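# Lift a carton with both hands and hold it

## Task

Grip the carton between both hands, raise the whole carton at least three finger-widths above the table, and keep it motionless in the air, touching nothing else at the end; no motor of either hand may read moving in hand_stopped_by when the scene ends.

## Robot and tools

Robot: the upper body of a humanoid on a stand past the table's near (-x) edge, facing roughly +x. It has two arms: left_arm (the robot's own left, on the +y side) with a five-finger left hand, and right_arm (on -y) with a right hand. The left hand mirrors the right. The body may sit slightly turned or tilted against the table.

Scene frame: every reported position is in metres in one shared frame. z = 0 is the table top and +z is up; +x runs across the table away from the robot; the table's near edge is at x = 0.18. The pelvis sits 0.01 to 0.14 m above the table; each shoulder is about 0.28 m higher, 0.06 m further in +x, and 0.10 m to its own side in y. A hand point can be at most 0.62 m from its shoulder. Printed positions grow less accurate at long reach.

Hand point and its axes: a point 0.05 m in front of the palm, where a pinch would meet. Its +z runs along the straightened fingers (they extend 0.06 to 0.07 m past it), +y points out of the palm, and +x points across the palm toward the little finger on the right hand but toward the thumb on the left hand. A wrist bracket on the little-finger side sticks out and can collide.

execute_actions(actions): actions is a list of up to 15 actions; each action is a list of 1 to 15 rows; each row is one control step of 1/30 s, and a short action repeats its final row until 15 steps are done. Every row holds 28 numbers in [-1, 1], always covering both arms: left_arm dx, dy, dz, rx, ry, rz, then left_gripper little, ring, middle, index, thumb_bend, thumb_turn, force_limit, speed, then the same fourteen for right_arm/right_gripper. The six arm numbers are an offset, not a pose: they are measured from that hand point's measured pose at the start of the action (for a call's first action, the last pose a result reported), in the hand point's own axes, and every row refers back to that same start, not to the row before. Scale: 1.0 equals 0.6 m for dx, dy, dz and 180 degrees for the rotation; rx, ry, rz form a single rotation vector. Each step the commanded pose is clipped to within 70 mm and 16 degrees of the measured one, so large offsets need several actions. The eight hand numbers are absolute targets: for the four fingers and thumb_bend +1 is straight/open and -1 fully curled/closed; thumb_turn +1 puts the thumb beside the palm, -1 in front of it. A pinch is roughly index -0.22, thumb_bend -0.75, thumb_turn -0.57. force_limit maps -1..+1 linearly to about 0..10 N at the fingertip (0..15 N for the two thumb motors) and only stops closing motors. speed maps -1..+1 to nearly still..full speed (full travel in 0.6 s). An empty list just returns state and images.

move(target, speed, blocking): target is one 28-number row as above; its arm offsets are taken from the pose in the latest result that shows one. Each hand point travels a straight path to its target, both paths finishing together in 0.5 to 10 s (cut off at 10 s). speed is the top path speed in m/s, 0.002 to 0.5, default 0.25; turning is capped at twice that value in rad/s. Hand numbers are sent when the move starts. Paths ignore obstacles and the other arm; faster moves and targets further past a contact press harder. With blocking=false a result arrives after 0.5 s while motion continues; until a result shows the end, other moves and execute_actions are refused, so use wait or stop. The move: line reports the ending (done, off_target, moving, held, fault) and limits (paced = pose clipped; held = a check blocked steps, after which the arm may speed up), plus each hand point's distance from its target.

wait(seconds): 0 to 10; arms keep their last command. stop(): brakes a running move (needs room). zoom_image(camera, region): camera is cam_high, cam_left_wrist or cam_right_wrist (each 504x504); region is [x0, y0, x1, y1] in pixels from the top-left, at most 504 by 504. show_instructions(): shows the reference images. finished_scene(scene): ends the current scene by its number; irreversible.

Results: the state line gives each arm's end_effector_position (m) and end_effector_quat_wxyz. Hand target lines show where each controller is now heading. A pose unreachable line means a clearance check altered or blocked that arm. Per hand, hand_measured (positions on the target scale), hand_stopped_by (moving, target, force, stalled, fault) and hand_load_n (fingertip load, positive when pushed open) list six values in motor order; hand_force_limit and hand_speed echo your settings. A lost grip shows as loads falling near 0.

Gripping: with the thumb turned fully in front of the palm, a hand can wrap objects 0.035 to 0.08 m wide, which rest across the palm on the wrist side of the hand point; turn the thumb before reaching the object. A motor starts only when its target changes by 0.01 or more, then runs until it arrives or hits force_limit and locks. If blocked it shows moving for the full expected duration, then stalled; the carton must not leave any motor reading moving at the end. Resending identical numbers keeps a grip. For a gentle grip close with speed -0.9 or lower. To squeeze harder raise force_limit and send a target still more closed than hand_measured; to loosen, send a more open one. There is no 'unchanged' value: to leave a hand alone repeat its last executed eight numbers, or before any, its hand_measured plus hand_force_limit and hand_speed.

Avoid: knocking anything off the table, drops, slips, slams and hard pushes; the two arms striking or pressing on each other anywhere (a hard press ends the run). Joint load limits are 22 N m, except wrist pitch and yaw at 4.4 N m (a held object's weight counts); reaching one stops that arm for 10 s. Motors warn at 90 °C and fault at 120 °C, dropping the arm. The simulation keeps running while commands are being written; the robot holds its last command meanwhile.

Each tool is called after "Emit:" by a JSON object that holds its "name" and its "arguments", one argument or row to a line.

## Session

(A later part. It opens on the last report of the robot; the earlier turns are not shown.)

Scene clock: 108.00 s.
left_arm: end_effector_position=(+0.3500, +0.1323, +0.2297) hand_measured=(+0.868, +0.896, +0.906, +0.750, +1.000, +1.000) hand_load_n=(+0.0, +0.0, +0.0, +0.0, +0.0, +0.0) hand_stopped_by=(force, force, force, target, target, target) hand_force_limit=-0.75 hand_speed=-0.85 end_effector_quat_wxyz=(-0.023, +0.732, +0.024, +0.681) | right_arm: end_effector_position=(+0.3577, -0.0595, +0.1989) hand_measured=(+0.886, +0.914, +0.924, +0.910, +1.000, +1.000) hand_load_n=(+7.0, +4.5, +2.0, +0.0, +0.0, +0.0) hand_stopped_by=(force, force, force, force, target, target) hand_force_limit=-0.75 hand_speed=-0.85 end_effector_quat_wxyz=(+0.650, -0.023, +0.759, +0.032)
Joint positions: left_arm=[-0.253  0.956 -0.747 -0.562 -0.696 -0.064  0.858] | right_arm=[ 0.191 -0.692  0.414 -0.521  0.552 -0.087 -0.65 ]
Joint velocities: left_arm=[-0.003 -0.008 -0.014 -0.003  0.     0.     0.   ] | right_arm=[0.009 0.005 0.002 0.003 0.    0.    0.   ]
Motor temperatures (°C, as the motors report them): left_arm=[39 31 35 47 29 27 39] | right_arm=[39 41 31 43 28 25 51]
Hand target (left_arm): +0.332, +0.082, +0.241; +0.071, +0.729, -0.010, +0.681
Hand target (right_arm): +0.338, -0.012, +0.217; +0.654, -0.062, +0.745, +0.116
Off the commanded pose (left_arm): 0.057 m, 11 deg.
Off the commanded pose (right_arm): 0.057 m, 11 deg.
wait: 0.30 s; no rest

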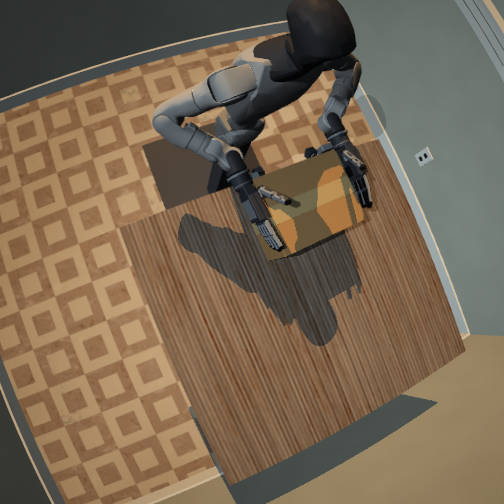

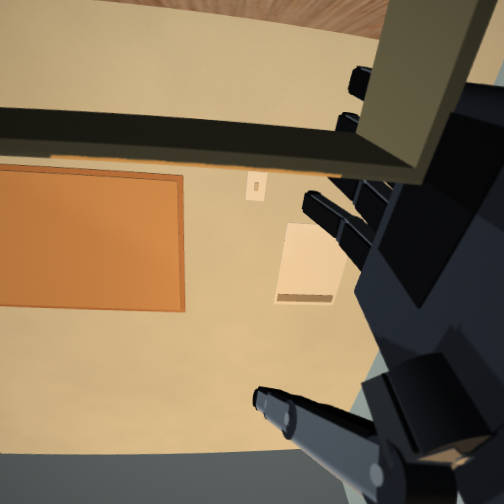

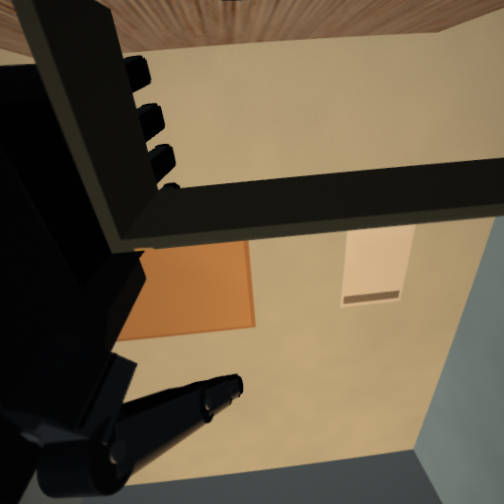

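Emit:
{"name": "execute_actions", "arguments": {
  "actions": [
    [[0.012,0.089,-0.03,-0.059,0,-0.025,0.75,0.75,0.75,0.75,1,1,-0.75,-0.85,-0.023,0.089,-0.02,-0.054,-0.008,0.018,0.75,0.75,0.75,0.75,1,1,-0.75,-0.85],[0.01,0.089,-0.03,-0.059,0,-0.025,0.75,0.75,0.75,0.75,1,1,-0.75,-0.85,-0.02,0.089,-0.02,-0.053,-0.008,0.018,0.75,0.75,0.75,0.75,1,1,-0.75,-0.85],[0.0075,0.089,-0.03,-0.059,0,-0.025,0.75,0.75,0.75,0.75,1,1,-0.75,-0.85,-0.017,0.089,-0.019,-0.052,-0.008,0.017,0.75,0.75,0.75,0.75,1,1,-0.75,-0.85],[0.005,0.089,-0.03,-0.058,0,-0.025,0.75,0.75,0.75,0.75,1,1,-0.75,-0.85,-0.014,0.088,-0.019,-0.051,-0.008,0.017,0.75,0.75,0.75,0.75,1,1,-0.75,-0.85],[0.0025,0.088,-0.03,-0.058,0,-0.025,0.75,0.75,0.75,0.75,1,1,-0.75,-0.85,-0.011,0.088,-0.018,-0.05,-0.008,0.016,0.75,0.75,0.75,0.75,1,1,-0.75,-0.85],[0,0.088,-0.029,-0.058,0,-0.025,0.75,0.75,0.75,0.75,1,1,-0.75,-0.85,-0.008,0.088,-0.018,-0.05,-0.008,0.016,0.75,0.75,0.75,0.75,1,1,-0.75,-0.85],[-0.0025,0.088,-0.029,-0.057,0,-0.025,0.75,0.75,0.75,0.75,1,1,-0.75,-0.85,-0.005,0.087,-0.017,-0.05,-0.008,0.016,0.75,0.75,0.75,0.75,1,1,-0.75,-0.85],[-0.005,0.087,-0.029,-0.057,0,-0.025,0.75,0.75,0.75,0.75,1,1,-0.75,-0.85,-0.002,0.087,-0.017,-0.05,-0.008,0.016,0.75,0.75,0.75,0.75,1,1,-0.75,-0.85],[-0.0075,0.087,-0.029,-0.057,0,-0.025,0.75,0.75,0.75,0.75,1,1,-0.75,-0.85,0.001,0.087,-0.016,-0.05,-0.008,0.016,0.75,0.75,0.75,0.75,1,1,-0.75,-0.85],[-0.01,0.087,-0.028,-0.056,0,-0.025,0.75,0.75,0.75,0.75,1,1,-0.75,-0.85,0.004,0.086,-0.016,-0.049,-0.008,0.016,0.75,0.75,0.75,0.75,1,1,-0.75,-0.85],[-0.0125,0.086,-0.028,-0.056,0,-0.025,0.75,0.75,0.75,0.75,1,1,-0.75,-0.85,0.007,0.086,-0.015,-0.049,-0.008,0.016,0.75,0.75,0.75,0.75,1,1,-0.75,-0.85],[-0.015,0.086,-0.028,-0.056,0,-0.025,0.75,0.75,0.75,0.75,1,1,-0.75,-0.85,0.01,0.086,-0.015,-0.049,-0.008,0.016,0.75,0.75,0.75,0.75,1,1,-0.75,-0.85],[-0.0175,0.086,-0.028,-0.055,0,-0.025,0.75,0.75,0.75,0.75,1,1,-0.75,-0.85,0.013,0.085,-0.014,-0.049,-0.008,0.016,0.75,0.75,0.75,0.75,1,1,-0.75,-0.85],[-0.02,0.085,-0.028,-0.055,0,-0.025,0.75,0.75,0.75,0.75,1,1,-0.75,-0.85,0.016,0.085,-0.014,-0.049,-0.008,0.016,0.75,0.75,0.75,0.75,1,1,-0.75,-0.85],[-0.022,0.085,-0.028,-0.055,0,-0.025,0.75,0.75,0.75,0.75,1,1,-0.75,-0.85,0.019,0.085,-0.014,-0.049,-0.008,0.016,0.75,0.75,0.75,0.75,1,1,-0.75,-0.85]],
    [[0,0.082,-0.027,-0.052,0,-0.023,0.75,0.75,0.75,0.75,1,1,-0.75,-0.85,-0.004,0.082,-0.016,-0.047,-0.005,0.018,0.75,0.75,0.75,0.75,1,1,-0.75,-0.85],[-0.002,0.078,-0.025,-0.049,0,-0.022,0.75,0.75,0.75,0.75,1,1,-0.75,-0.85,-0.002,0.078,-0.015,-0.044,-0.005,0.017,0.75,0.75,0.75,0.75,1,1,-0.75,-0.85],[-0.004,0.072,-0.023,-0.046,0,-0.02,0.75,0.75,0.75,0.75,1,1,-0.75,-0.85,0,0.072,-0.014,-0.041,-0.004,0.016,0.75,0.75,0.75,0.75,1,1,-0.75,-0.85],[-0.005,0.065,-0.021,-0.043,0,-0.018,0.9,0.92,0.93,1,1,1,-0.75,-0.5,0.002,0.065,-0.013,-0.037,-0.004,0.014,0.9,0.92,0.93,1,1,1,-0.75,-0.5],[-0.006,0.057,-0.019,-0.039,0,-0.016,0.9,0.92,0.93,1,1,1,-0.75,-0.5,0.003,0.057,-0.012,-0.033,-0.003,0.012,0.9,0.92,0.93,1,1,1,-0.75,-0.5],[-0.006,0.049,-0.017,-0.035,0,-0.014,0.9,0.92,0.93,1,1,1,-0.75,-0.5,0.004,0.049,-0.01,-0.029,-0.003,0.01,0.9,0.92,0.93,1,1,1,-0.75,-0.5],[-0.006,0.041,-0.015,-0.031,0,-0.012,0.9,0.92,0.93,1,1,1,-0.75,-0.5,0.004,0.041,-0.009,-0.025,-0.002,0.009,0.9,0.92,0.93,1,1,1,-0.75,-0.5],[-0.006,0.033,-0.013,-0.027,0,-0.01,0.9,0.92,0.93,1,1,1,-0.75,-0.5,0.004,0.033,-0.008,-0.021,-0.002,0.007,0.9,0.92,0.93,1,1,1,-0.75,-0.5],[-0.006,0.025,-0.011,-0.023,0,-0.008,0.9,0.92,0.93,1,1,1,-0.75,-0.5,0.004,0.025,-0.007,-0.017,-0.001,0.005,0.9,0.92,0.93,1,1,1,-0.75,-0.5],[-0.006,0.017,-0.01,-0.02,0,-0.005,0.9,0.92,0.93,1,1,1,-0.75,-0.5,0.004,0.017,-0.006,-0.013,-0.001,0.004,0.9,0.92,0.93,1,1,1,-0.75,-0.5],[-0.006,0.009,-0.009,-0.017,0,-0.003,0.9,0.92,0.93,1,1,1,-0.75,-0.5,0.004,0.009,-0.005,-0.009,0,0.002,0.9,0.92,0.93,1,1,1,-0.75,-0.5],[-0.006,0.001,-0.008,-0.015,0,-0.001,0.9,0.92,0.93,1,1,1,-0.75,-0.5,0.004,0.002,-0.005,-0.005,0,0,0.9,0.92,0.93,1,1,1,-0.75,-0.5],[-0.006,-0.005,-0.008,-0.014,0,0,0.9,0.92,0.93,1,1,1,-0.75,-0.5,0.004,-0.004,-0.005,-0.002,0,0,0.9,0.92,0.93,1,1,1,-0.75,-0.5],[-0.006,-0.01,-0.008,-0.014,0,0,0.9,0.92,0.93,1,1,1,-0.75,-0.5,0.004,-0.008,-0.005,0,0,0,0.9,0.92,0.93,1,1,1,-0.75,-0.5],[-0.006,-0.013,-0.008,-0.014,0,0,0.9,0.92,0.93,1,1,1,-0.75,-0.5,0.004,-0.011,-0.005,0,0,0,0.9,0.92,0.93,1,1,1,-0.75,-0.5]]
  ]
}}

Emit:
{"name": "wait", "arguments": {
  "seconds": 0.2
}}

Scene clock: 110.73 s.
left_arm: end_effector_position=(+0.3448, +0.1353, +0.2166) hand_measured=(+0.900, +0.920, +0.930, +0.996, +1.000, +1.000) hand_load_n=(+0.0, +0.0, +0.0, +0.0, +0.0, +0.0) hand_stopped_by=(target, target, target, moving, target, target) hand_force_limit=-0.75 hand_speed=-0.50 end_effector_quat_wxyz=(-0.013, +0.723, +0.002, +0.690) | right_arm: end_effector_position=(+0.3554, -0.0598, +0.1831) hand_measured=(+0.900, +0.920, +0.930, +1.000, +1.000, +1.000) hand_load_n=(+0.0, +0.0, +0.0, +0.0, +0.0, +0.0) hand_stopped_by=(target, force, force, target, target, target) hand_force_limit=-0.75 hand_speed=-0.50 end_effector_quat_wxyz=(+0.658, -0.025, +0.752, +0.031)
Joint positions: left_arm=[-0.252  1.003 -0.824 -0.441 -0.662 -0.24   0.786] | right_arm=[ 0.158 -0.699  0.507 -0.38   0.515 -0.241 -0.66 ]
Joint velocities: left_arm=[ 0.13   0.334  0.117 -0.018 -0.16  -0.323 -0.291] | right_arm=[ 0.153 -0.123 -0.109 -0.061  0.052 -0.091  0.   ]
Motor temperatures (°C, as the motors report them): left_arm=[40 31 35 48 29 28 43] | right_arm=[40 41 31 44 28 26 55]
Hand target (left_arm): +0.344, +0.141, +0.218; -0.012, +0.723, +0.003, +0.690
Hand target (right_arm): +0.356, -0.065, +0.183; +0.657, -0.022, +0.753, +0.028
Off the commanded pose (left_arm): 0.006 m, 0 deg.
Off the commanded pose (right_arm): 0.005 m, 0 deg.

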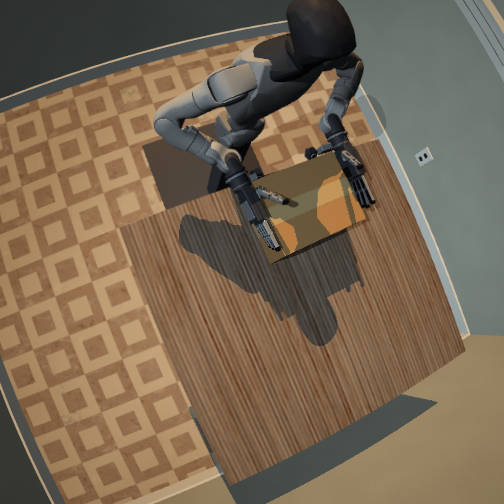

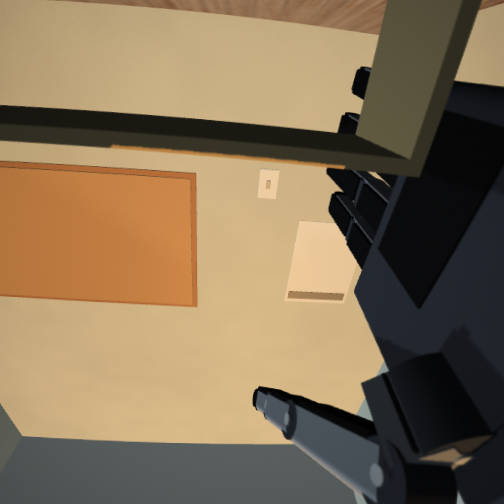

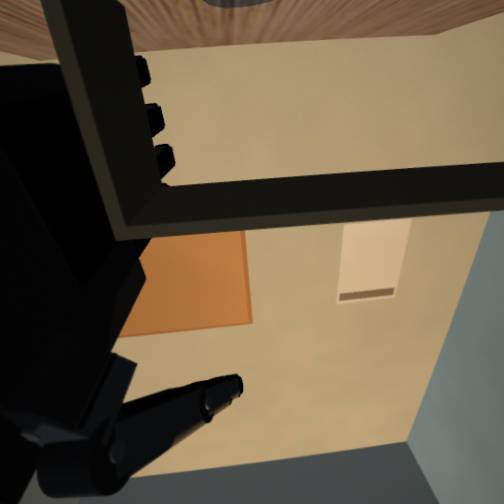

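Scene clock: 110.93 s.
left_arm: end_effector_position=(+0.3443, +0.1402, +0.2185) hand_measured=(+0.900, +0.920, +0.930, +1.000, +1.000, +1.000) hand_load_n=(+0.0, +0.0, +0.0, +0.0, +0.0, +0.0) hand_stopped_by=(target, target, target, target, target, target) hand_force_limit=-0.75 hand_speed=-0.50 end_effector_quat_wxyz=(-0.013, +0.722, +0.001, +0.692) | right_arm: end_effector_position=(+0.3555, -0.0643, +0.1832) hand_measured=(+0.900, +0.920, +0.930, +1.000, +1.000, +1.000) hand_load_n=(+0.0, +0.0, +0.0, +0.0, +0.0, +0.0) hand_stopped_by=(target, force, force, target, target, target) hand_force_limit=-0.75 hand_speed=-0.50 end_effector_quat_wxyz=(+0.658, -0.024, +0.752, +0.027)
Joint positions: left_arm=[-0.243  1.028 -0.812 -0.439 -0.674 -0.26   0.77 ] | right_arm=[ 0.168 -0.709  0.497 -0.381  0.523 -0.249 -0.658]
Joint velocities: left_arm=[-0.002  0.003 -0.002  0.005 -0.014 -0.002 -0.009] | right_arm=[ 0.    -0.003 -0.009  0.003  0.008 -0.001  0.005]
Motor temperatures (°C, as the motors report them): left_arm=[40 31 35 48 29 28 42] | right_arm=[40 41 31 44 28 26 55]
Hand target (left_arm): +0.344, +0.141, +0.218; -0.012, +0.723, +0.003, +0.690
Hand target (right_arm): +0.356, -0.065, +0.183; +0.657, -0.022, +0.753, +0.028
Off the commanded pose (left_arm): 0.002 m, 0 deg.
Off the commanded pose (right_arm): 0.001 m, 0 deg.
wait: 0.20 s; no rest

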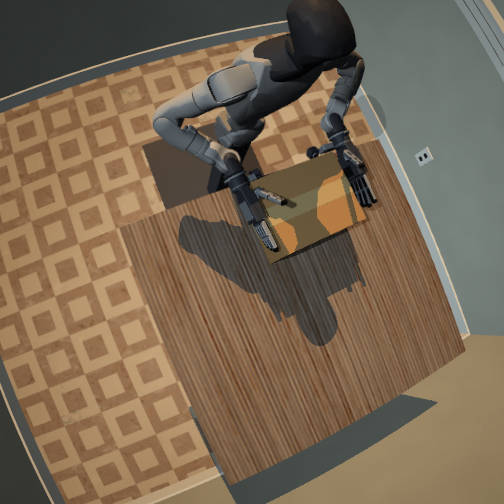

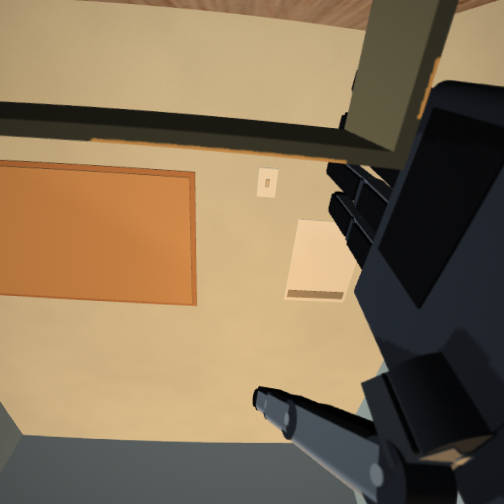

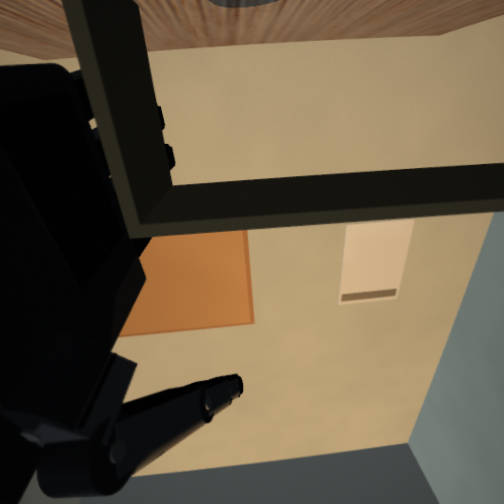

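Emit:
{"name": "move", "arguments": {
  "target": [-0.0605,0.003,0.009,0,-0.022,-0.005,0.9,0.92,0.93,1,1,1,-0.75,-0.5,0.0207,0.002,0.0095,-0.006,0.008,0.003,0.9,0.92,0.93,1,1,1,-0.75,-0.5],
  "speed": 0.1
}}

Scene clock: 111.87 s.
left_arm: end_effector_position=(+0.3490, +0.1432, +0.1834) hand_measured=(+0.900, +0.920, +0.930, +1.000, +1.000, +1.000) hand_load_n=(+0.0, +0.0, +0.0, +0.0, +0.0, +0.0) hand_stopped_by=(target, target, target, target, target, target) hand_force_limit=-0.75 hand_speed=-0.50 end_effector_quat_wxyz=(-0.015, +0.743, +0.007, +0.669) | right_arm: end_effector_position=(+0.3584, -0.0630, +0.1691) hand_measured=(+0.900, +0.920, +0.930, +1.000, +1.000, +1.000) hand_load_n=(+0.0, +0.0, +0.0, +0.0, +0.0, +0.0) hand_stopped_by=(target, force, force, target, target, target) hand_force_limit=-0.75 hand_speed=-0.50 end_effector_quat_wxyz=(+0.647, -0.029, +0.762, +0.035)
Joint positions: left_arm=[-0.243  0.949 -0.84  -0.297 -0.677 -0.289  0.718] | right_arm=[ 0.147 -0.688  0.5   -0.311  0.545 -0.26  -0.604]
Joint velocities: left_arm=[-0.006 -0.006  0.    -0.009  0.002 -0.001 -0.001] | right_arm=[ 0.003 -0.002  0.006  0.    -0.003  0.     0.003]
Motor temperatures (°C, as the motors report them): left_arm=[39 31 35 48 29 28 41] | right_arm=[40 41 31 44 28 25 53]
Hand target (left_arm): +0.348, +0.140, +0.182; -0.009, +0.746, +0.008, +0.666
Hand target (right_arm): +0.360, -0.063, +0.170; +0.648, -0.026, +0.761, +0.037
Off the commanded pose (left_arm): 0.004 m, 1 deg.
Off the commanded pose (right_arm): 0.002 m, 0 deg.
move: off_target (left_arm)

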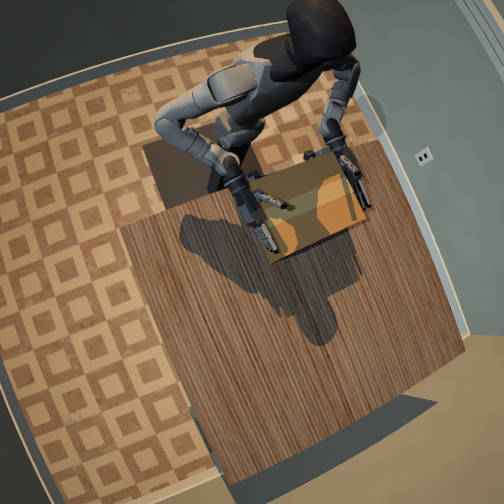

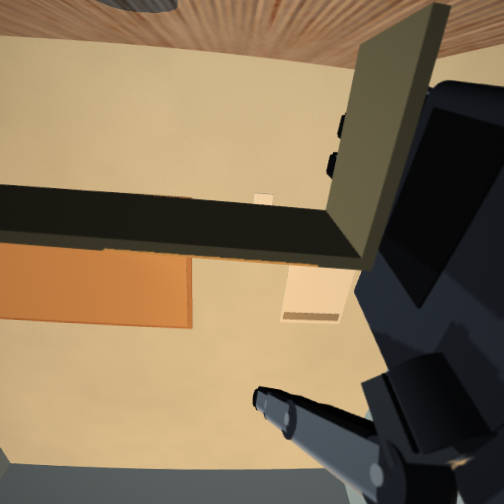

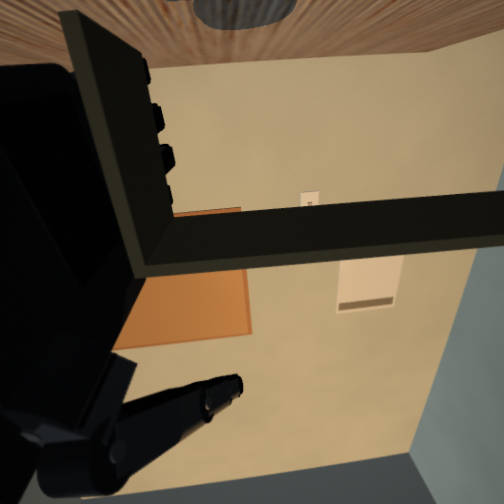

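Emit:
{"name": "execute_actions", "arguments": {
  "actions": [
    [[0,0.006,0.002,-0.003,0,-0.002,0.9,0.92,0.93,1,1,1,-0.75,-0.5,-0.001,0.003,0.001,0,0,0,0.9,0.92,0.93,1,1,1,-0.75,-0.5],[0,0.011,0.004,-0.006,0,-0.004,0.9,0.92,0.93,1,1,1,-0.75,-0.5,-0.002,0.006,0.001,-0.001,0,0,0.9,0.92,0.93,1,1,1,-0.75,-0.5],[0,0.016,0.004,-0.008,0,-0.005,0.9,0.92,0.93,1,1,1,-0.75,-0.5,-0.002,0.01,0.001,-0.002,0,0.001,0.9,0.92,0.93,1,1,1,-0.75,-0.5],[0.001,0.021,0.003,-0.011,0,-0.006,0.9,0.92,0.93,1,1,1,-0.75,-0.5,-0.003,0.015,0,-0.005,0,0.002,0.9,0.92,0.93,1,1,1,-0.75,-0.5],[0.002,0.027,0.001,-0.014,0,-0.008,0.9,0.92,0.93,1,1,1,-0.75,-0.5,-0.003,0.021,-0.001,-0.008,0,0.003,0.9,0.92,0.93,1,1,1,-0.75,-0.5],[0.003,0.034,-0.001,-0.018,0,-0.01,0.9,0.92,0.93,1,1,1,-0.75,-0.5,-0.004,0.028,-0.002,-0.012,0,0.005,0.9,0.92,0.93,1,1,1,-0.75,-0.5],[0.004,0.041,-0.003,-0.022,0,-0.012,0.9,0.92,0.93,1,1,1,-0.75,-0.5,-0.005,0.036,-0.004,-0.016,0,0.007,0.9,0.92,0.93,1,1,1,-0.75,-0.5],[0.005,0.049,-0.005,-0.026,0,-0.014,0.9,0.92,0.93,1,1,1,-0.75,-0.5,-0.006,0.044,-0.005,-0.02,0,0.008,0.9,0.92,0.93,1,1,1,-0.75,-0.5],[0.006,0.056,-0.007,-0.03,0,-0.016,0.9,0.92,0.93,1,1,1,-0.75,-0.5,-0.007,0.052,-0.007,-0.024,0,0.01,0.9,0.92,0.93,1,1,1,-0.75,-0.5],[0.007,0.063,-0.009,-0.034,0,-0.018,0.9,0.92,0.93,1,1,1,-0.75,-0.5,-0.008,0.059,-0.008,-0.028,0,0.012,0.9,0.92,0.93,1,1,1,-0.75,-0.5],[0.008,0.07,-0.011,-0.038,0,-0.02,0.9,0.92,0.93,1,1,1,-0.75,-0.5,-0.008,0.067,-0.01,-0.032,0,0.014,0.9,0.92,0.93,1,1,1,-0.75,-0.5],[0.008,0.077,-0.013,-0.042,0,-0.022,0.9,0.92,0.93,1,1,1,-0.75,-0.5,-0.009,0.074,-0.011,-0.036,0,0.015,0.9,0.92,0.93,1,1,1,-0.75,-0.5],[0.009,0.084,-0.015,-0.045,0,-0.024,0.9,0.92,0.93,1,1,1,-0.75,-0.5,-0.009,0.081,-0.013,-0.04,0,0.017,0.9,0.92,0.93,1,1,1,-0.75,-0.5],[0.01,0.091,-0.017,-0.049,0,-0.026,0.9,0.92,0.93,1,1,1,-0.75,-0.5,-0.01,0.088,-0.014,-0.044,0,0.019,0.9,0.92,0.93,1,1,1,-0.75,-0.5],[0.01,0.098,-0.018,-0.052,0,-0.028,0.9,0.92,0.93,1,1,1,-0.75,-0.5,-0.01,0.095,-0.015,-0.047,0,0.02,0.9,0.92,0.93,1,1,1,-0.75,-0.5]]
  ]
}}

Emit:
{"name": "wait", "arguments": {
  "seconds": 0.25
}}

Scene clock: 113.13 s.
left_arm: end_effector_position=(+0.3512, +0.1354, +0.1819) hand_measured=(+0.900, +0.920, +0.930, +1.000, +1.000, +1.000) hand_load_n=(+0.0, +0.5, +0.0, +0.0, +0.0, +0.0) hand_stopped_by=(target, target, target, target, target, target) hand_force_limit=-0.75 hand_speed=-0.50 end_effector_quat_wxyz=(-0.005, +0.745, +0.001, +0.667) | right_arm: end_effector_position=(+0.3594, -0.0581, +0.1678) hand_measured=(+0.900, +0.920, +0.930, +1.000, +1.000, +1.000) hand_load_n=(+0.5, +2.0, +2.5, +0.0, +0.0, +0.0) hand_stopped_by=(target, force, force, target, target, target) hand_force_limit=-0.75 hand_speed=-0.50 end_effector_quat_wxyz=(+0.643, -0.028, +0.764, +0.033)
Joint positions: left_arm=[-0.269  0.934 -0.859 -0.283 -0.685 -0.282  0.704] | right_arm=[ 0.126 -0.686  0.523 -0.32   0.544 -0.238 -0.636]
Joint velocities: left_arm=[-0.032  0.025 -0.04  -0.002 -0.017  0.     0.029] | right_arm=[-0.038 -0.052  0.057  0.008  0.006 -0.023 -0.063]
Motor temperatures (°C, as the motors report them): left_arm=[39 31 35 47 29 28 40] | right_arm=[39 41 31 43 28 25 51]
Hand target (left_arm): +0.338, +0.088, +0.192; +0.075, +0.741, -0.013, +0.668
Hand target (right_arm): +0.342, -0.011, +0.179; +0.641, -0.053, +0.757, +0.112
Off the commanded pose (left_arm): 0.053 m, 9 deg.
Off the commanded pose (right_arm): 0.054 m, 9 deg.

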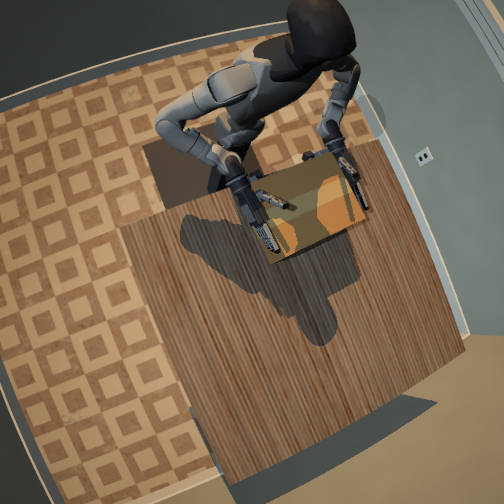

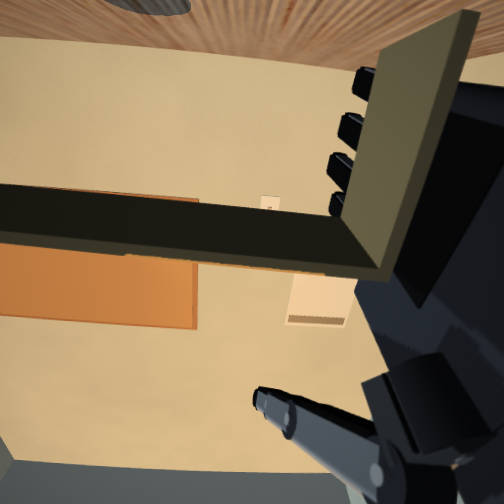

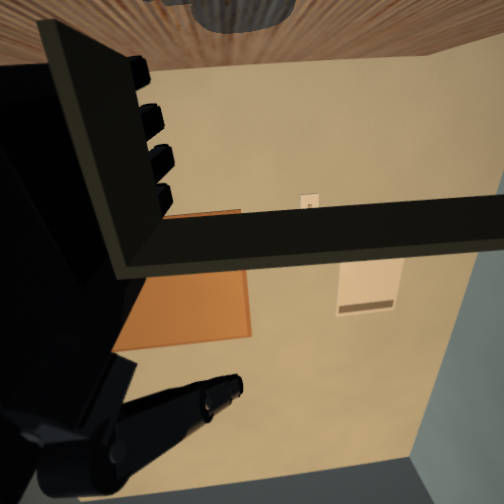

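Scene clock: 113.40 s.
left_arm: end_effector_position=(+0.3513, +0.1353, +0.1819) hand_measured=(+0.900, +0.920, +0.930, +1.000, +1.000, +1.000) hand_load_n=(+0.5, +1.0, +0.5, +0.0, +0.0, +0.0) hand_stopped_by=(target, target, target, target, target, target) hand_force_limit=-0.75 hand_speed=-0.50 end_effector_quat_wxyz=(-0.005, +0.745, +0.002, +0.667) | right_arm: end_effector_position=(+0.3594, -0.0580, +0.1678) hand_measured=(+0.900, +0.920, +0.930, +1.000, +1.000, +1.000) hand_load_n=(+0.5, +2.5, +3.0, +0.0, +0.0, +0.0) hand_stopped_by=(target, force, force, target, target, target) hand_force_limit=-0.75 hand_speed=-0.50 end_effector_quat_wxyz=(+0.644, -0.028, +0.764, +0.033)
Joint positions: left_arm=[-0.271  0.935 -0.863 -0.283 -0.685 -0.283  0.708] | right_arm=[ 0.123 -0.69   0.529 -0.32   0.545 -0.24  -0.642]
Joint velocities: left_arm=[-0.006 -0.003  0.005  0.006  0.002  0.     0.   ] | right_arm=[ 0.008  0.002 -0.006  0.    -0.005  0.     0.   ]
Motor temperatures (°C, as the motors report them): left_arm=[39 31 35 47 29 28 40] | right_arm=[39 41 31 43 28 25 51]
Hand target (left_arm): +0.338, +0.088, +0.192; +0.075, +0.741, -0.013, +0.668
Hand target (right_arm): +0.342, -0.011, +0.179; +0.641, -0.053, +0.757, +0.112
Off the commanded pose (left_arm): 0.053 m, 9 deg.
Off the commanded pose (right_arm): 0.054 m, 9 deg.
wait: 0.27 s; at rest by 0.17 s

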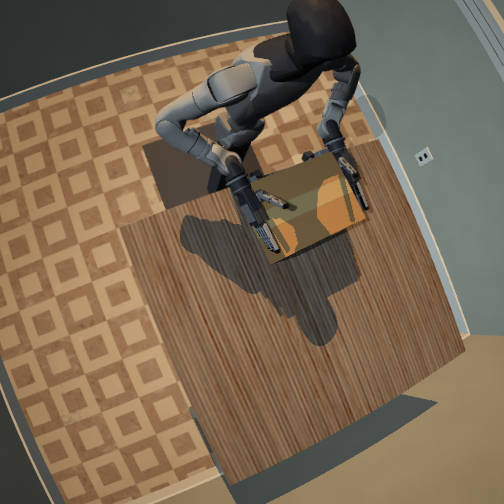

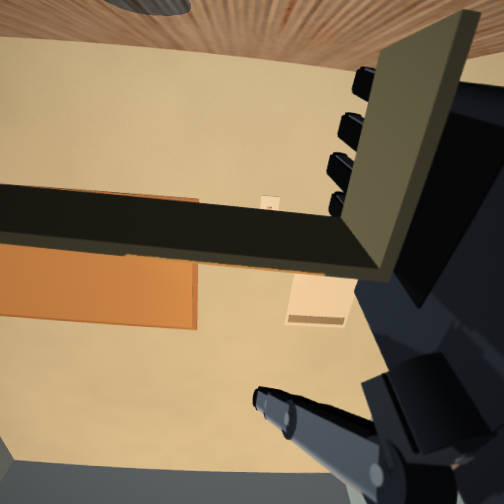

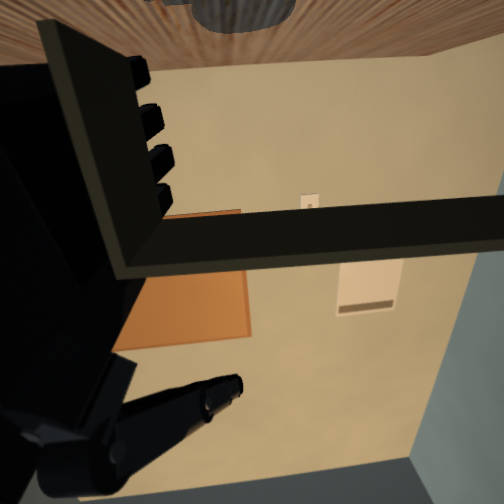

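Emit:
{"name": "execute_actions", "arguments": {
  "actions": [
    [[0.012,0.086,-0.0205,-0.0455,0.0015,-0.026,0.9,0.92,0.93,1,1,1,-0.75,-0.5,-0.0125,0.088,-0.0185,-0.048,-0.0025,0.0215,0.9,0.92,0.93,1,1,1,-0.75,-0.5],[0.013,0.087,-0.021,-0.046,0.002,-0.026,0.9,0.92,0.93,1,1,1,-0.75,-0.5,-0.0135,0.089,-0.019,-0.048,-0.003,0.022,0.9,0.92,0.93,1,1,1,-0.75,-0.5],[0.0145,0.088,-0.0215,-0.0467,0.0027,-0.0265,0.9,0.92,0.93,1,1,1,-0.75,-0.5,-0.0148,0.09,-0.0195,-0.0485,-0.0037,0.0225,0.9,0.92,0.93,1,1,1,-0.75,-0.5],[0.016,0.089,-0.022,-0.0474,0.0034,-0.027,0.9,0.92,0.93,1,1,1,-0.75,-0.5,-0.0162,0.091,-0.02,-0.049,-0.0044,0.023,0.9,0.92,0.93,1,1,1,-0.75,-0.5],[0.0176,0.09,-0.0225,-0.048,0.0041,-0.027,0.9,0.92,0.93,1,1,1,-0.75,-0.5,-0.0177,0.092,-0.0205,-0.049,-0.0051,0.023,0.9,0.92,0.93,1,1,1,-0.75,-0.5],[0.0192,0.09,-0.023,-0.048,0.0048,-0.027,0.9,0.92,0.93,1,1,1,-0.75,-0.5,-0.0192,0.092,-0.021,-0.049,-0.0058,0.023,0.9,0.92,0.93,1,1,1,-0.75,-0.5],[0.0208,0.09,-0.0236,-0.048,0.0055,-0.027,0.9,0.92,0.93,1,1,1,-0.75,-0.5,-0.0206,0.092,-0.0216,-0.049,-0.0065,0.023,0.9,0.92,0.93,1,1,1,-0.75,-0.5],[0.0224,0.09,-0.0242,-0.048,0.0062,-0.027,0.9,0.92,0.93,1,1,1,-0.75,-0.5,-0.0221,0.092,-0.0222,-0.049,-0.0072,0.023,0.9,0.92,0.93,1,1,1,-0.75,-0.5],[0.024,0.09,-0.0248,-0.048,0.0069,-0.027,0.9,0.92,0.93,1,1,1,-0.75,-0.5,-0.0236,0.092,-0.0228,-0.049,-0.0079,0.023,0.9,0.92,0.93,1,1,1,-0.75,-0.5],[0.0256,0.09,-0.0254,-0.048,0.0076,-0.027,0.9,0.92,0.93,1,1,1,-0.75,-0.5,-0.025,0.092,-0.0234,-0.049,-0.0086,0.023,0.9,0.92,0.93,1,1,1,-0.75,-0.5],[0.0272,0.09,-0.026,-0.048,0.0083,-0.027,0.9,0.92,0.93,1,1,1,-0.75,-0.5,-0.0265,0.092,-0.024,-0.049,-0.0093,0.023,0.9,0.92,0.93,1,1,1,-0.75,-0.5],[0.0288,0.09,-0.0265,-0.048,0.009,-0.027,0.9,0.92,0.93,1,1,1,-0.75,-0.5,-0.028,0.092,-0.0245,-0.049,-0.01,0.023,0.9,0.92,0.93,1,1,1,-0.75,-0.5],[0.0304,0.09,-0.027,-0.048,0.0097,-0.027,0.9,0.92,0.93,1,1,1,-0.75,-0.5,-0.0294,0.092,-0.025,-0.049,-0.0107,0.023,0.9,0.92,0.93,1,1,1,-0.75,-0.5],[0.032,0.09,-0.0275,-0.048,0.0104,-0.027,0.9,0.92,0.93,1,1,1,-0.75,-0.5,-0.0309,0.092,-0.0255,-0.049,-0.0114,0.023,0.9,0.92,0.93,1,1,1,-0.75,-0.5],[0.0335,0.09,-0.028,-0.048,0.011,-0.027,0.9,0.92,0.93,1,1,1,-0.75,-0.5,-0.0323,0.092,-0.026,-0.049,-0.012,0.023,0.9,0.92,0.93,1,1,1,-0.75,-0.5]]
  ]
}}

Emit:
{"name": "wait", "arguments": {
  "seconds": 0.3
}}

Scene clock: 114.70 s.
left_arm: end_effector_position=(+0.3491, +0.1359, +0.1815) hand_measured=(+0.900, +0.920, +0.930, +1.000, +1.000, +1.000) hand_load_n=(+0.0, +0.5, +1.0, +0.0, +0.0, +0.0) hand_stopped_by=(target, target, target, target, target, target) hand_force_limit=-0.75 hand_speed=-0.50 end_effector_quat_wxyz=(-0.011, +0.747, -0.004, +0.665) | right_arm: end_effector_position=(+0.3574, -0.0560, +0.1676) hand_measured=(+0.900, +0.920, +0.930, +1.000, +1.000, +1.000) hand_load_n=(+0.0, +1.5, +3.0, +0.0, +0.0, +0.0) hand_stopped_by=(target, force, force, target, target, target) hand_force_limit=-0.75 hand_speed=-0.50 end_effector_quat_wxyz=(+0.642, -0.032, +0.765, +0.030)
Joint positions: left_arm=[-0.282  0.963 -0.889 -0.301 -0.688 -0.283  0.734] | right_arm=[ 0.112 -0.716  0.563 -0.332  0.548 -0.245 -0.68 ]
Joint velocities: left_arm=[-0.009  0.066 -0.077 -0.072 -0.008  0.     0.078] | right_arm=[-0.005 -0.086  0.074 -0.048  0.     0.    -0.077]
Motor temperatures (°C, as the motors report them): left_arm=[39 31 35 47 29 28 40] | right_arm=[40 41 31 44 28 25 52]
Hand target (left_arm): +0.335, +0.086, +0.206; +0.079, +0.730, -0.016, +0.679
Hand target (right_arm): +0.340, -0.009, +0.192; +0.652, -0.050, +0.748, +0.115
Off the commanded pose (left_arm): 0.060 m, 11 deg.
Off the commanded pose (right_arm): 0.058 m, 10 deg.

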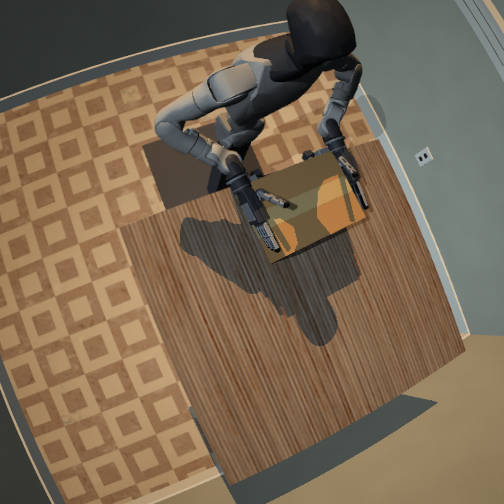

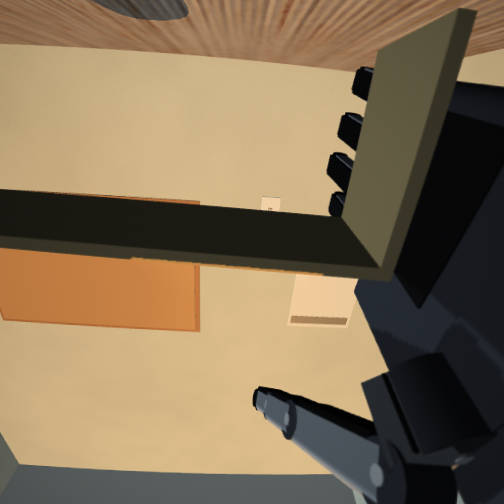

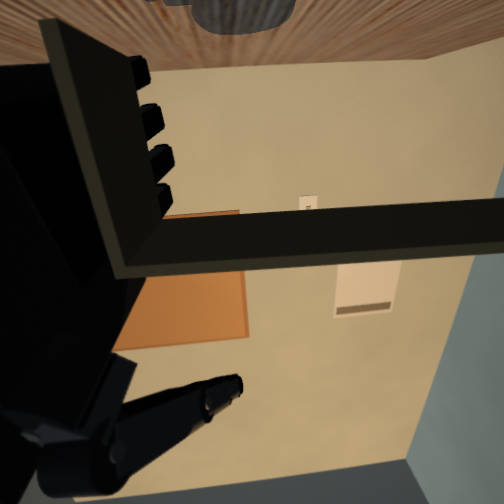

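Scene clock: 115.00 s.
left_arm: end_effector_position=(+0.3530, +0.1354, +0.2071) hand_measured=(+0.900, +0.920, +0.930, +1.000, +1.000, +1.000) hand_load_n=(+0.0, +0.0, +0.0, +0.0, +0.0, +0.0) hand_stopped_by=(target, target, target, target, target, target) hand_force_limit=-0.75 hand_speed=-0.50 end_effector_quat_wxyz=(+0.005, +0.725, +0.015, +0.689) | right_arm: end_effector_position=(+0.3577, -0.0596, +0.1673) hand_measured=(+0.900, +0.920, +0.932, +1.000, +1.000, +1.000) hand_load_n=(+0.0, +0.0, +5.0, +0.0, +0.0, +0.0) hand_stopped_by=(target, force, force, target, target, target) hand_force_limit=-0.75 hand_speed=-0.50 end_effector_quat_wxyz=(+0.641, -0.027, +0.766, +0.024)
Joint positions: left_arm=[-0.3    0.963 -0.873 -0.332 -0.696 -0.32   0.746] | right_arm=[ 0.115 -0.724  0.566 -0.336  0.553 -0.249 -0.698]
Joint velocities: left_arm=[ 0.052  0.    -0.011 -0.005  0.006  0.     0.01 ] | right_arm=[ 0.009  0.008 -0.015 -0.008  0.009  0.     0.024]
Motor temperatures (°C, as the motors report them): left_arm=[39 31 35 47 29 28 40] | right_arm=[40 41 31 44 28 25 52]
Hand target (left_arm): +0.335, +0.086, +0.206; +0.079, +0.730, -0.016, +0.679
Hand target (right_arm): +0.340, -0.009, +0.192; +0.652, -0.050, +0.748, +0.115
Off the commanded pose (left_arm): 0.057 m, 9 deg.
Off the commanded pose (right_arm): 0.062 m, 11 deg.
wait: 0.30 s; no rest

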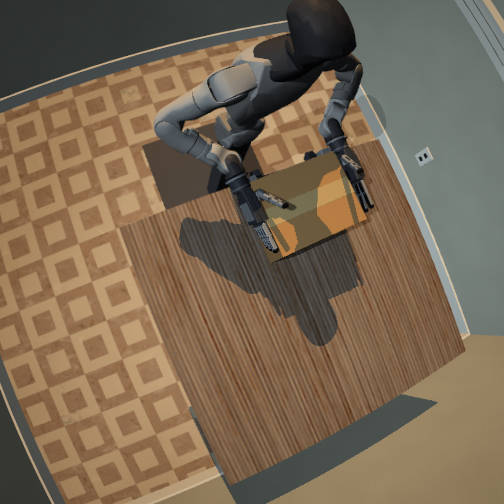

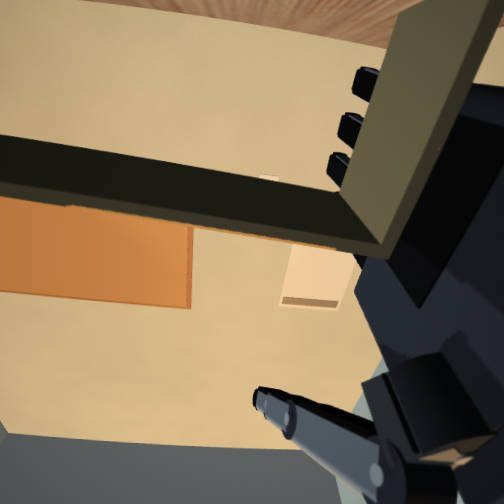

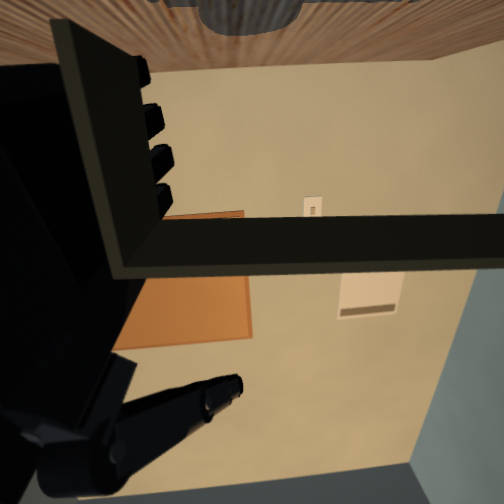

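Emit:
{"name": "execute_actions", "arguments": {
  "actions": [
    [[-0.01,0.09,-0.027,-0.048,-0.008,-0.0185,0.9,0.92,0.93,1,1,1,-0.75,-0.5,-0.034,0.0933,-0.0247,-0.0537,-0.013,0.027,0.9,0.92,0.93,1,1,1,-0.75,-0.5],[-0.01,0.09,-0.027,-0.048,-0.008,-0.019,0.9,0.92,0.93,1,1,1,-0.75,-0.5,-0.0337,0.093,-0.0247,-0.0534,-0.012,0.0285,0.9,0.92,0.93,1,1,1,-0.75,-0.5],[-0.01,0.09,-0.027,-0.0485,-0.008,-0.0197,0.9,0.92,0.93,1,1,1,-0.75,-0.5,-0.0334,0.0927,-0.0247,-0.0531,-0.011,0.03,0.9,0.92,0.93,1,1,1,-0.75,-0.5],[-0.01,0.09,-0.027,-0.0485,-0.008,-0.0204,0.9,0.92,0.93,1,1,1,-0.75,-0.5,-0.0331,0.0924,-0.0247,-0.0528,-0.01,0.0315,0.9,0.92,0.93,1,1,1,-0.75,-0.5],[-0.01,0.09,-0.027,-0.049,-0.008,-0.0211,0.9,0.92,0.93,1,1,1,-0.75,-0.5,-0.0328,0.0921,-0.0247,-0.0525,-0.009,0.033,0.9,0.92,0.93,1,1,1,-0.75,-0.5],[-0.01,0.09,-0.027,-0.049,-0.008,-0.0218,0.9,0.92,0.93,1,1,1,-0.75,-0.5,-0.0325,0.0918,-0.0247,-0.0522,-0.008,0.0345,0.9,0.92,0.93,1,1,1,-0.75,-0.5],[-0.01,0.09,-0.027,-0.0495,-0.008,-0.0225,0.9,0.92,0.93,1,1,1,-0.75,-0.5,-0.0322,0.0915,-0.0247,-0.0519,-0.007,0.036,0.9,0.92,0.93,1,1,1,-0.75,-0.5],[-0.01,0.09,-0.027,-0.0495,-0.008,-0.0232,0.9,0.92,0.93,1,1,1,-0.75,-0.5,-0.0319,0.0912,-0.0247,-0.0516,-0.006,0.0375,0.9,0.92,0.93,1,1,1,-0.75,-0.5],[-0.01,0.0895,-0.027,-0.05,-0.008,-0.0239,0.9,0.92,0.93,1,1,1,-0.75,-0.5,-0.0316,0.0909,-0.0247,-0.0513,-0.005,0.039,0.9,0.92,0.93,1,1,1,-0.75,-0.5],[-0.01,0.0895,-0.027,-0.05,-0.008,-0.0246,0.9,0.92,0.93,1,1,1,-0.75,-0.5,-0.0313,0.0906,-0.0247,-0.051,-0.004,0.0405,0.9,0.92,0.93,1,1,1,-0.75,-0.5],[-0.01,0.0895,-0.027,-0.05,-0.008,-0.0253,0.9,0.92,0.93,1,1,1,-0.75,-0.5,-0.031,0.0903,-0.0247,-0.0507,-0.003,0.042,0.9,0.92,0.93,1,1,1,-0.75,-0.5],[-0.01,0.089,-0.027,-0.05,-0.008,-0.026,0.9,0.92,0.93,1,1,1,-0.75,-0.5,-0.0307,0.09,-0.0247,-0.0504,-0.002,0.0435,0.9,0.92,0.93,1,1,1,-0.75,-0.5],[-0.01,0.089,-0.027,-0.05,-0.008,-0.0267,0.9,0.92,0.93,1,1,1,-0.75,-0.5,-0.0304,0.09,-0.0247,-0.05,-0.001,0.045,0.9,0.92,0.93,1,1,1,-0.75,-0.5],[-0.01,0.089,-0.027,-0.05,-0.008,-0.0274,0.9,0.92,0.93,1,1,1,-0.75,-0.5,-0.0301,0.09,-0.0247,-0.05,0,0.046,0.9,0.92,0.93,1,1,1,-0.75,-0.5],[-0.01,0.089,-0.027,-0.05,-0.008,-0.028,0.9,0.92,0.93,1,1,1,-0.75,-0.5,-0.03,0.09,-0.0247,-0.05,0,0.047,0.9,0.92,0.93,1,1,1,-0.75,-0.5]]
  ]
}}

Emit:
{"name": "wait", "arguments": {
  "seconds": 0.3
}}

Scene clock: 116.67 s.
left_arm: end_effector_position=(+0.3515, +0.1380, +0.2027) hand_measured=(+0.900, +0.920, +0.930, +1.000, +1.000, +1.000) hand_load_n=(+0.0, +0.0, +0.0, +0.0, +0.0, +0.0) hand_stopped_by=(target, target, target, target, target, target) hand_force_limit=-0.75 hand_speed=-0.50 end_effector_quat_wxyz=(+0.009, +0.727, +0.022, +0.686) | right_arm: end_effector_position=(+0.3576, -0.0592, +0.1700) hand_measured=(+0.900, +0.920, +0.930, +1.000, +1.000, +1.000) hand_load_n=(+1.5, +1.5, +1.0, +0.0, +0.0, +0.0) hand_stopped_by=(target, force, force, target, target, target) hand_force_limit=-0.75 hand_speed=-0.50 end_effector_quat_wxyz=(+0.633, -0.008, +0.773, +0.041)
Joint positions: left_arm=[-0.312  0.974 -0.914 -0.309 -0.713 -0.368  0.756] | right_arm=[ 0.107 -0.741  0.587 -0.357  0.609 -0.265 -0.713]
Joint velocities: left_arm=[-0.052  0.044 -0.091  0.038 -0.038 -0.115  0.   ] | right_arm=[-0.009 -0.034  0.066 -0.025  0.115 -0.034 -0.048]
Motor temperatures (°C, as the motors report them): left_arm=[40 31 35 48 29 28 40] | right_arm=[40 41 31 44 28 25 53]
Hand target (left_arm): +0.334, +0.086, +0.207; +0.092, +0.728, -0.007, +0.679
Hand target (right_arm): +0.339, -0.011, +0.190; +0.634, -0.022, +0.762, +0.132
Off the commanded pose (left_arm): 0.058 m, 10 deg.
Off the commanded pose (right_arm): 0.058 m, 11 deg.

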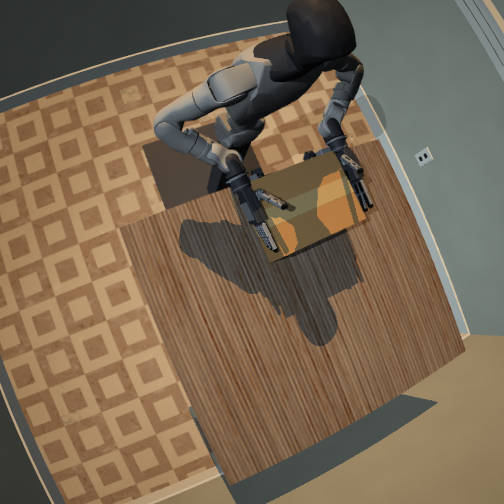

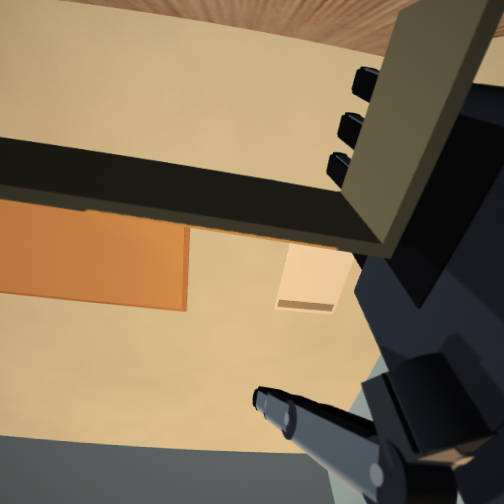

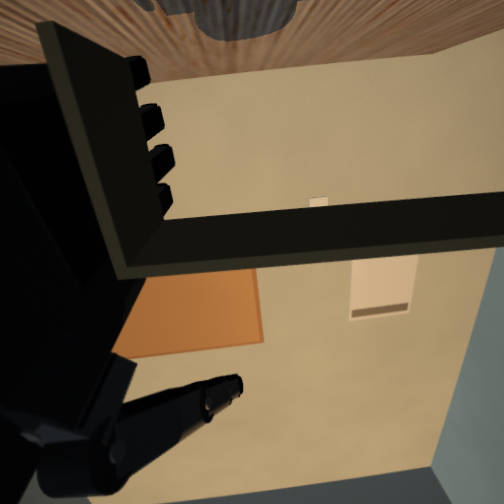

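Scene clock: 116.97 s.
left_arm: end_effector_position=(+0.3515, +0.1383, +0.2026) hand_measured=(+0.900, +0.920, +0.930, +1.000, +1.000, +1.000) hand_load_n=(+0.0, +0.0, +0.0, +0.0, +0.0, +0.0) hand_stopped_by=(target, target, target, target, target, target) hand_force_limit=-0.75 hand_speed=-0.50 end_effector_quat_wxyz=(+0.010, +0.727, +0.023, +0.686) | right_arm: end_effector_position=(+0.3576, -0.0593, +0.1698) hand_measured=(+0.900, +0.920, +0.930, +1.000, +1.000, +1.000) hand_load_n=(+2.0, +1.5, +0.5, +0.0, +0.0, +0.0) hand_stopped_by=(target, force, force, target, target, target) hand_force_limit=-0.75 hand_speed=-0.50 end_effector_quat_wxyz=(+0.632, -0.005, +0.774, +0.042)
Joint positions: left_arm=[-0.314  0.976 -0.919 -0.306 -0.717 -0.375  0.756] | right_arm=[ 0.105 -0.742  0.591 -0.357  0.615 -0.269 -0.716]
Joint velocities: left_arm=[ 0.     0.002 -0.02   0.006 -0.003  0.     0.   ] | right_arm=[-0.006 -0.002  0.003  0.002  0.005  0.     0.   ]
Motor temperatures (°C, as the motors report them): left_arm=[40 31 35 48 29 28 41] | right_arm=[40 41 31 44 28 25 53]
Hand target (left_arm): +0.334, +0.086, +0.207; +0.092, +0.728, -0.007, +0.679
Hand target (right_arm): +0.339, -0.011, +0.190; +0.634, -0.022, +0.762, +0.132
Off the commanded pose (left_arm): 0.058 m, 10 deg.
Off the commanded pose (right_arm): 0.058 m, 10 deg.
wait: 0.30 s; at rest by 0.17 s

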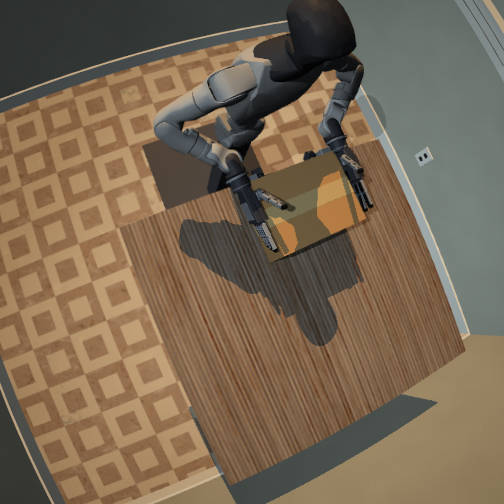

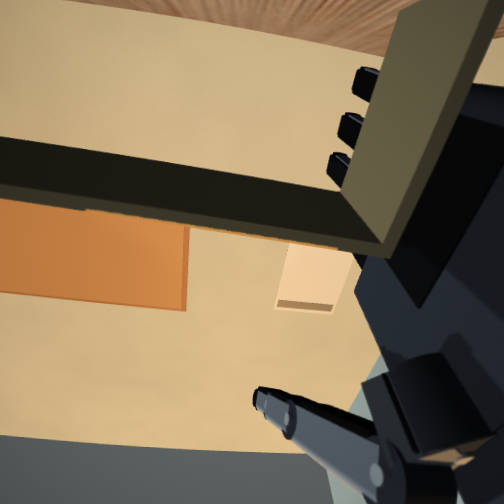

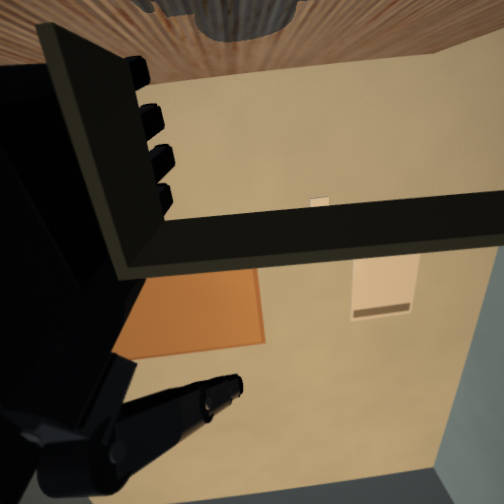

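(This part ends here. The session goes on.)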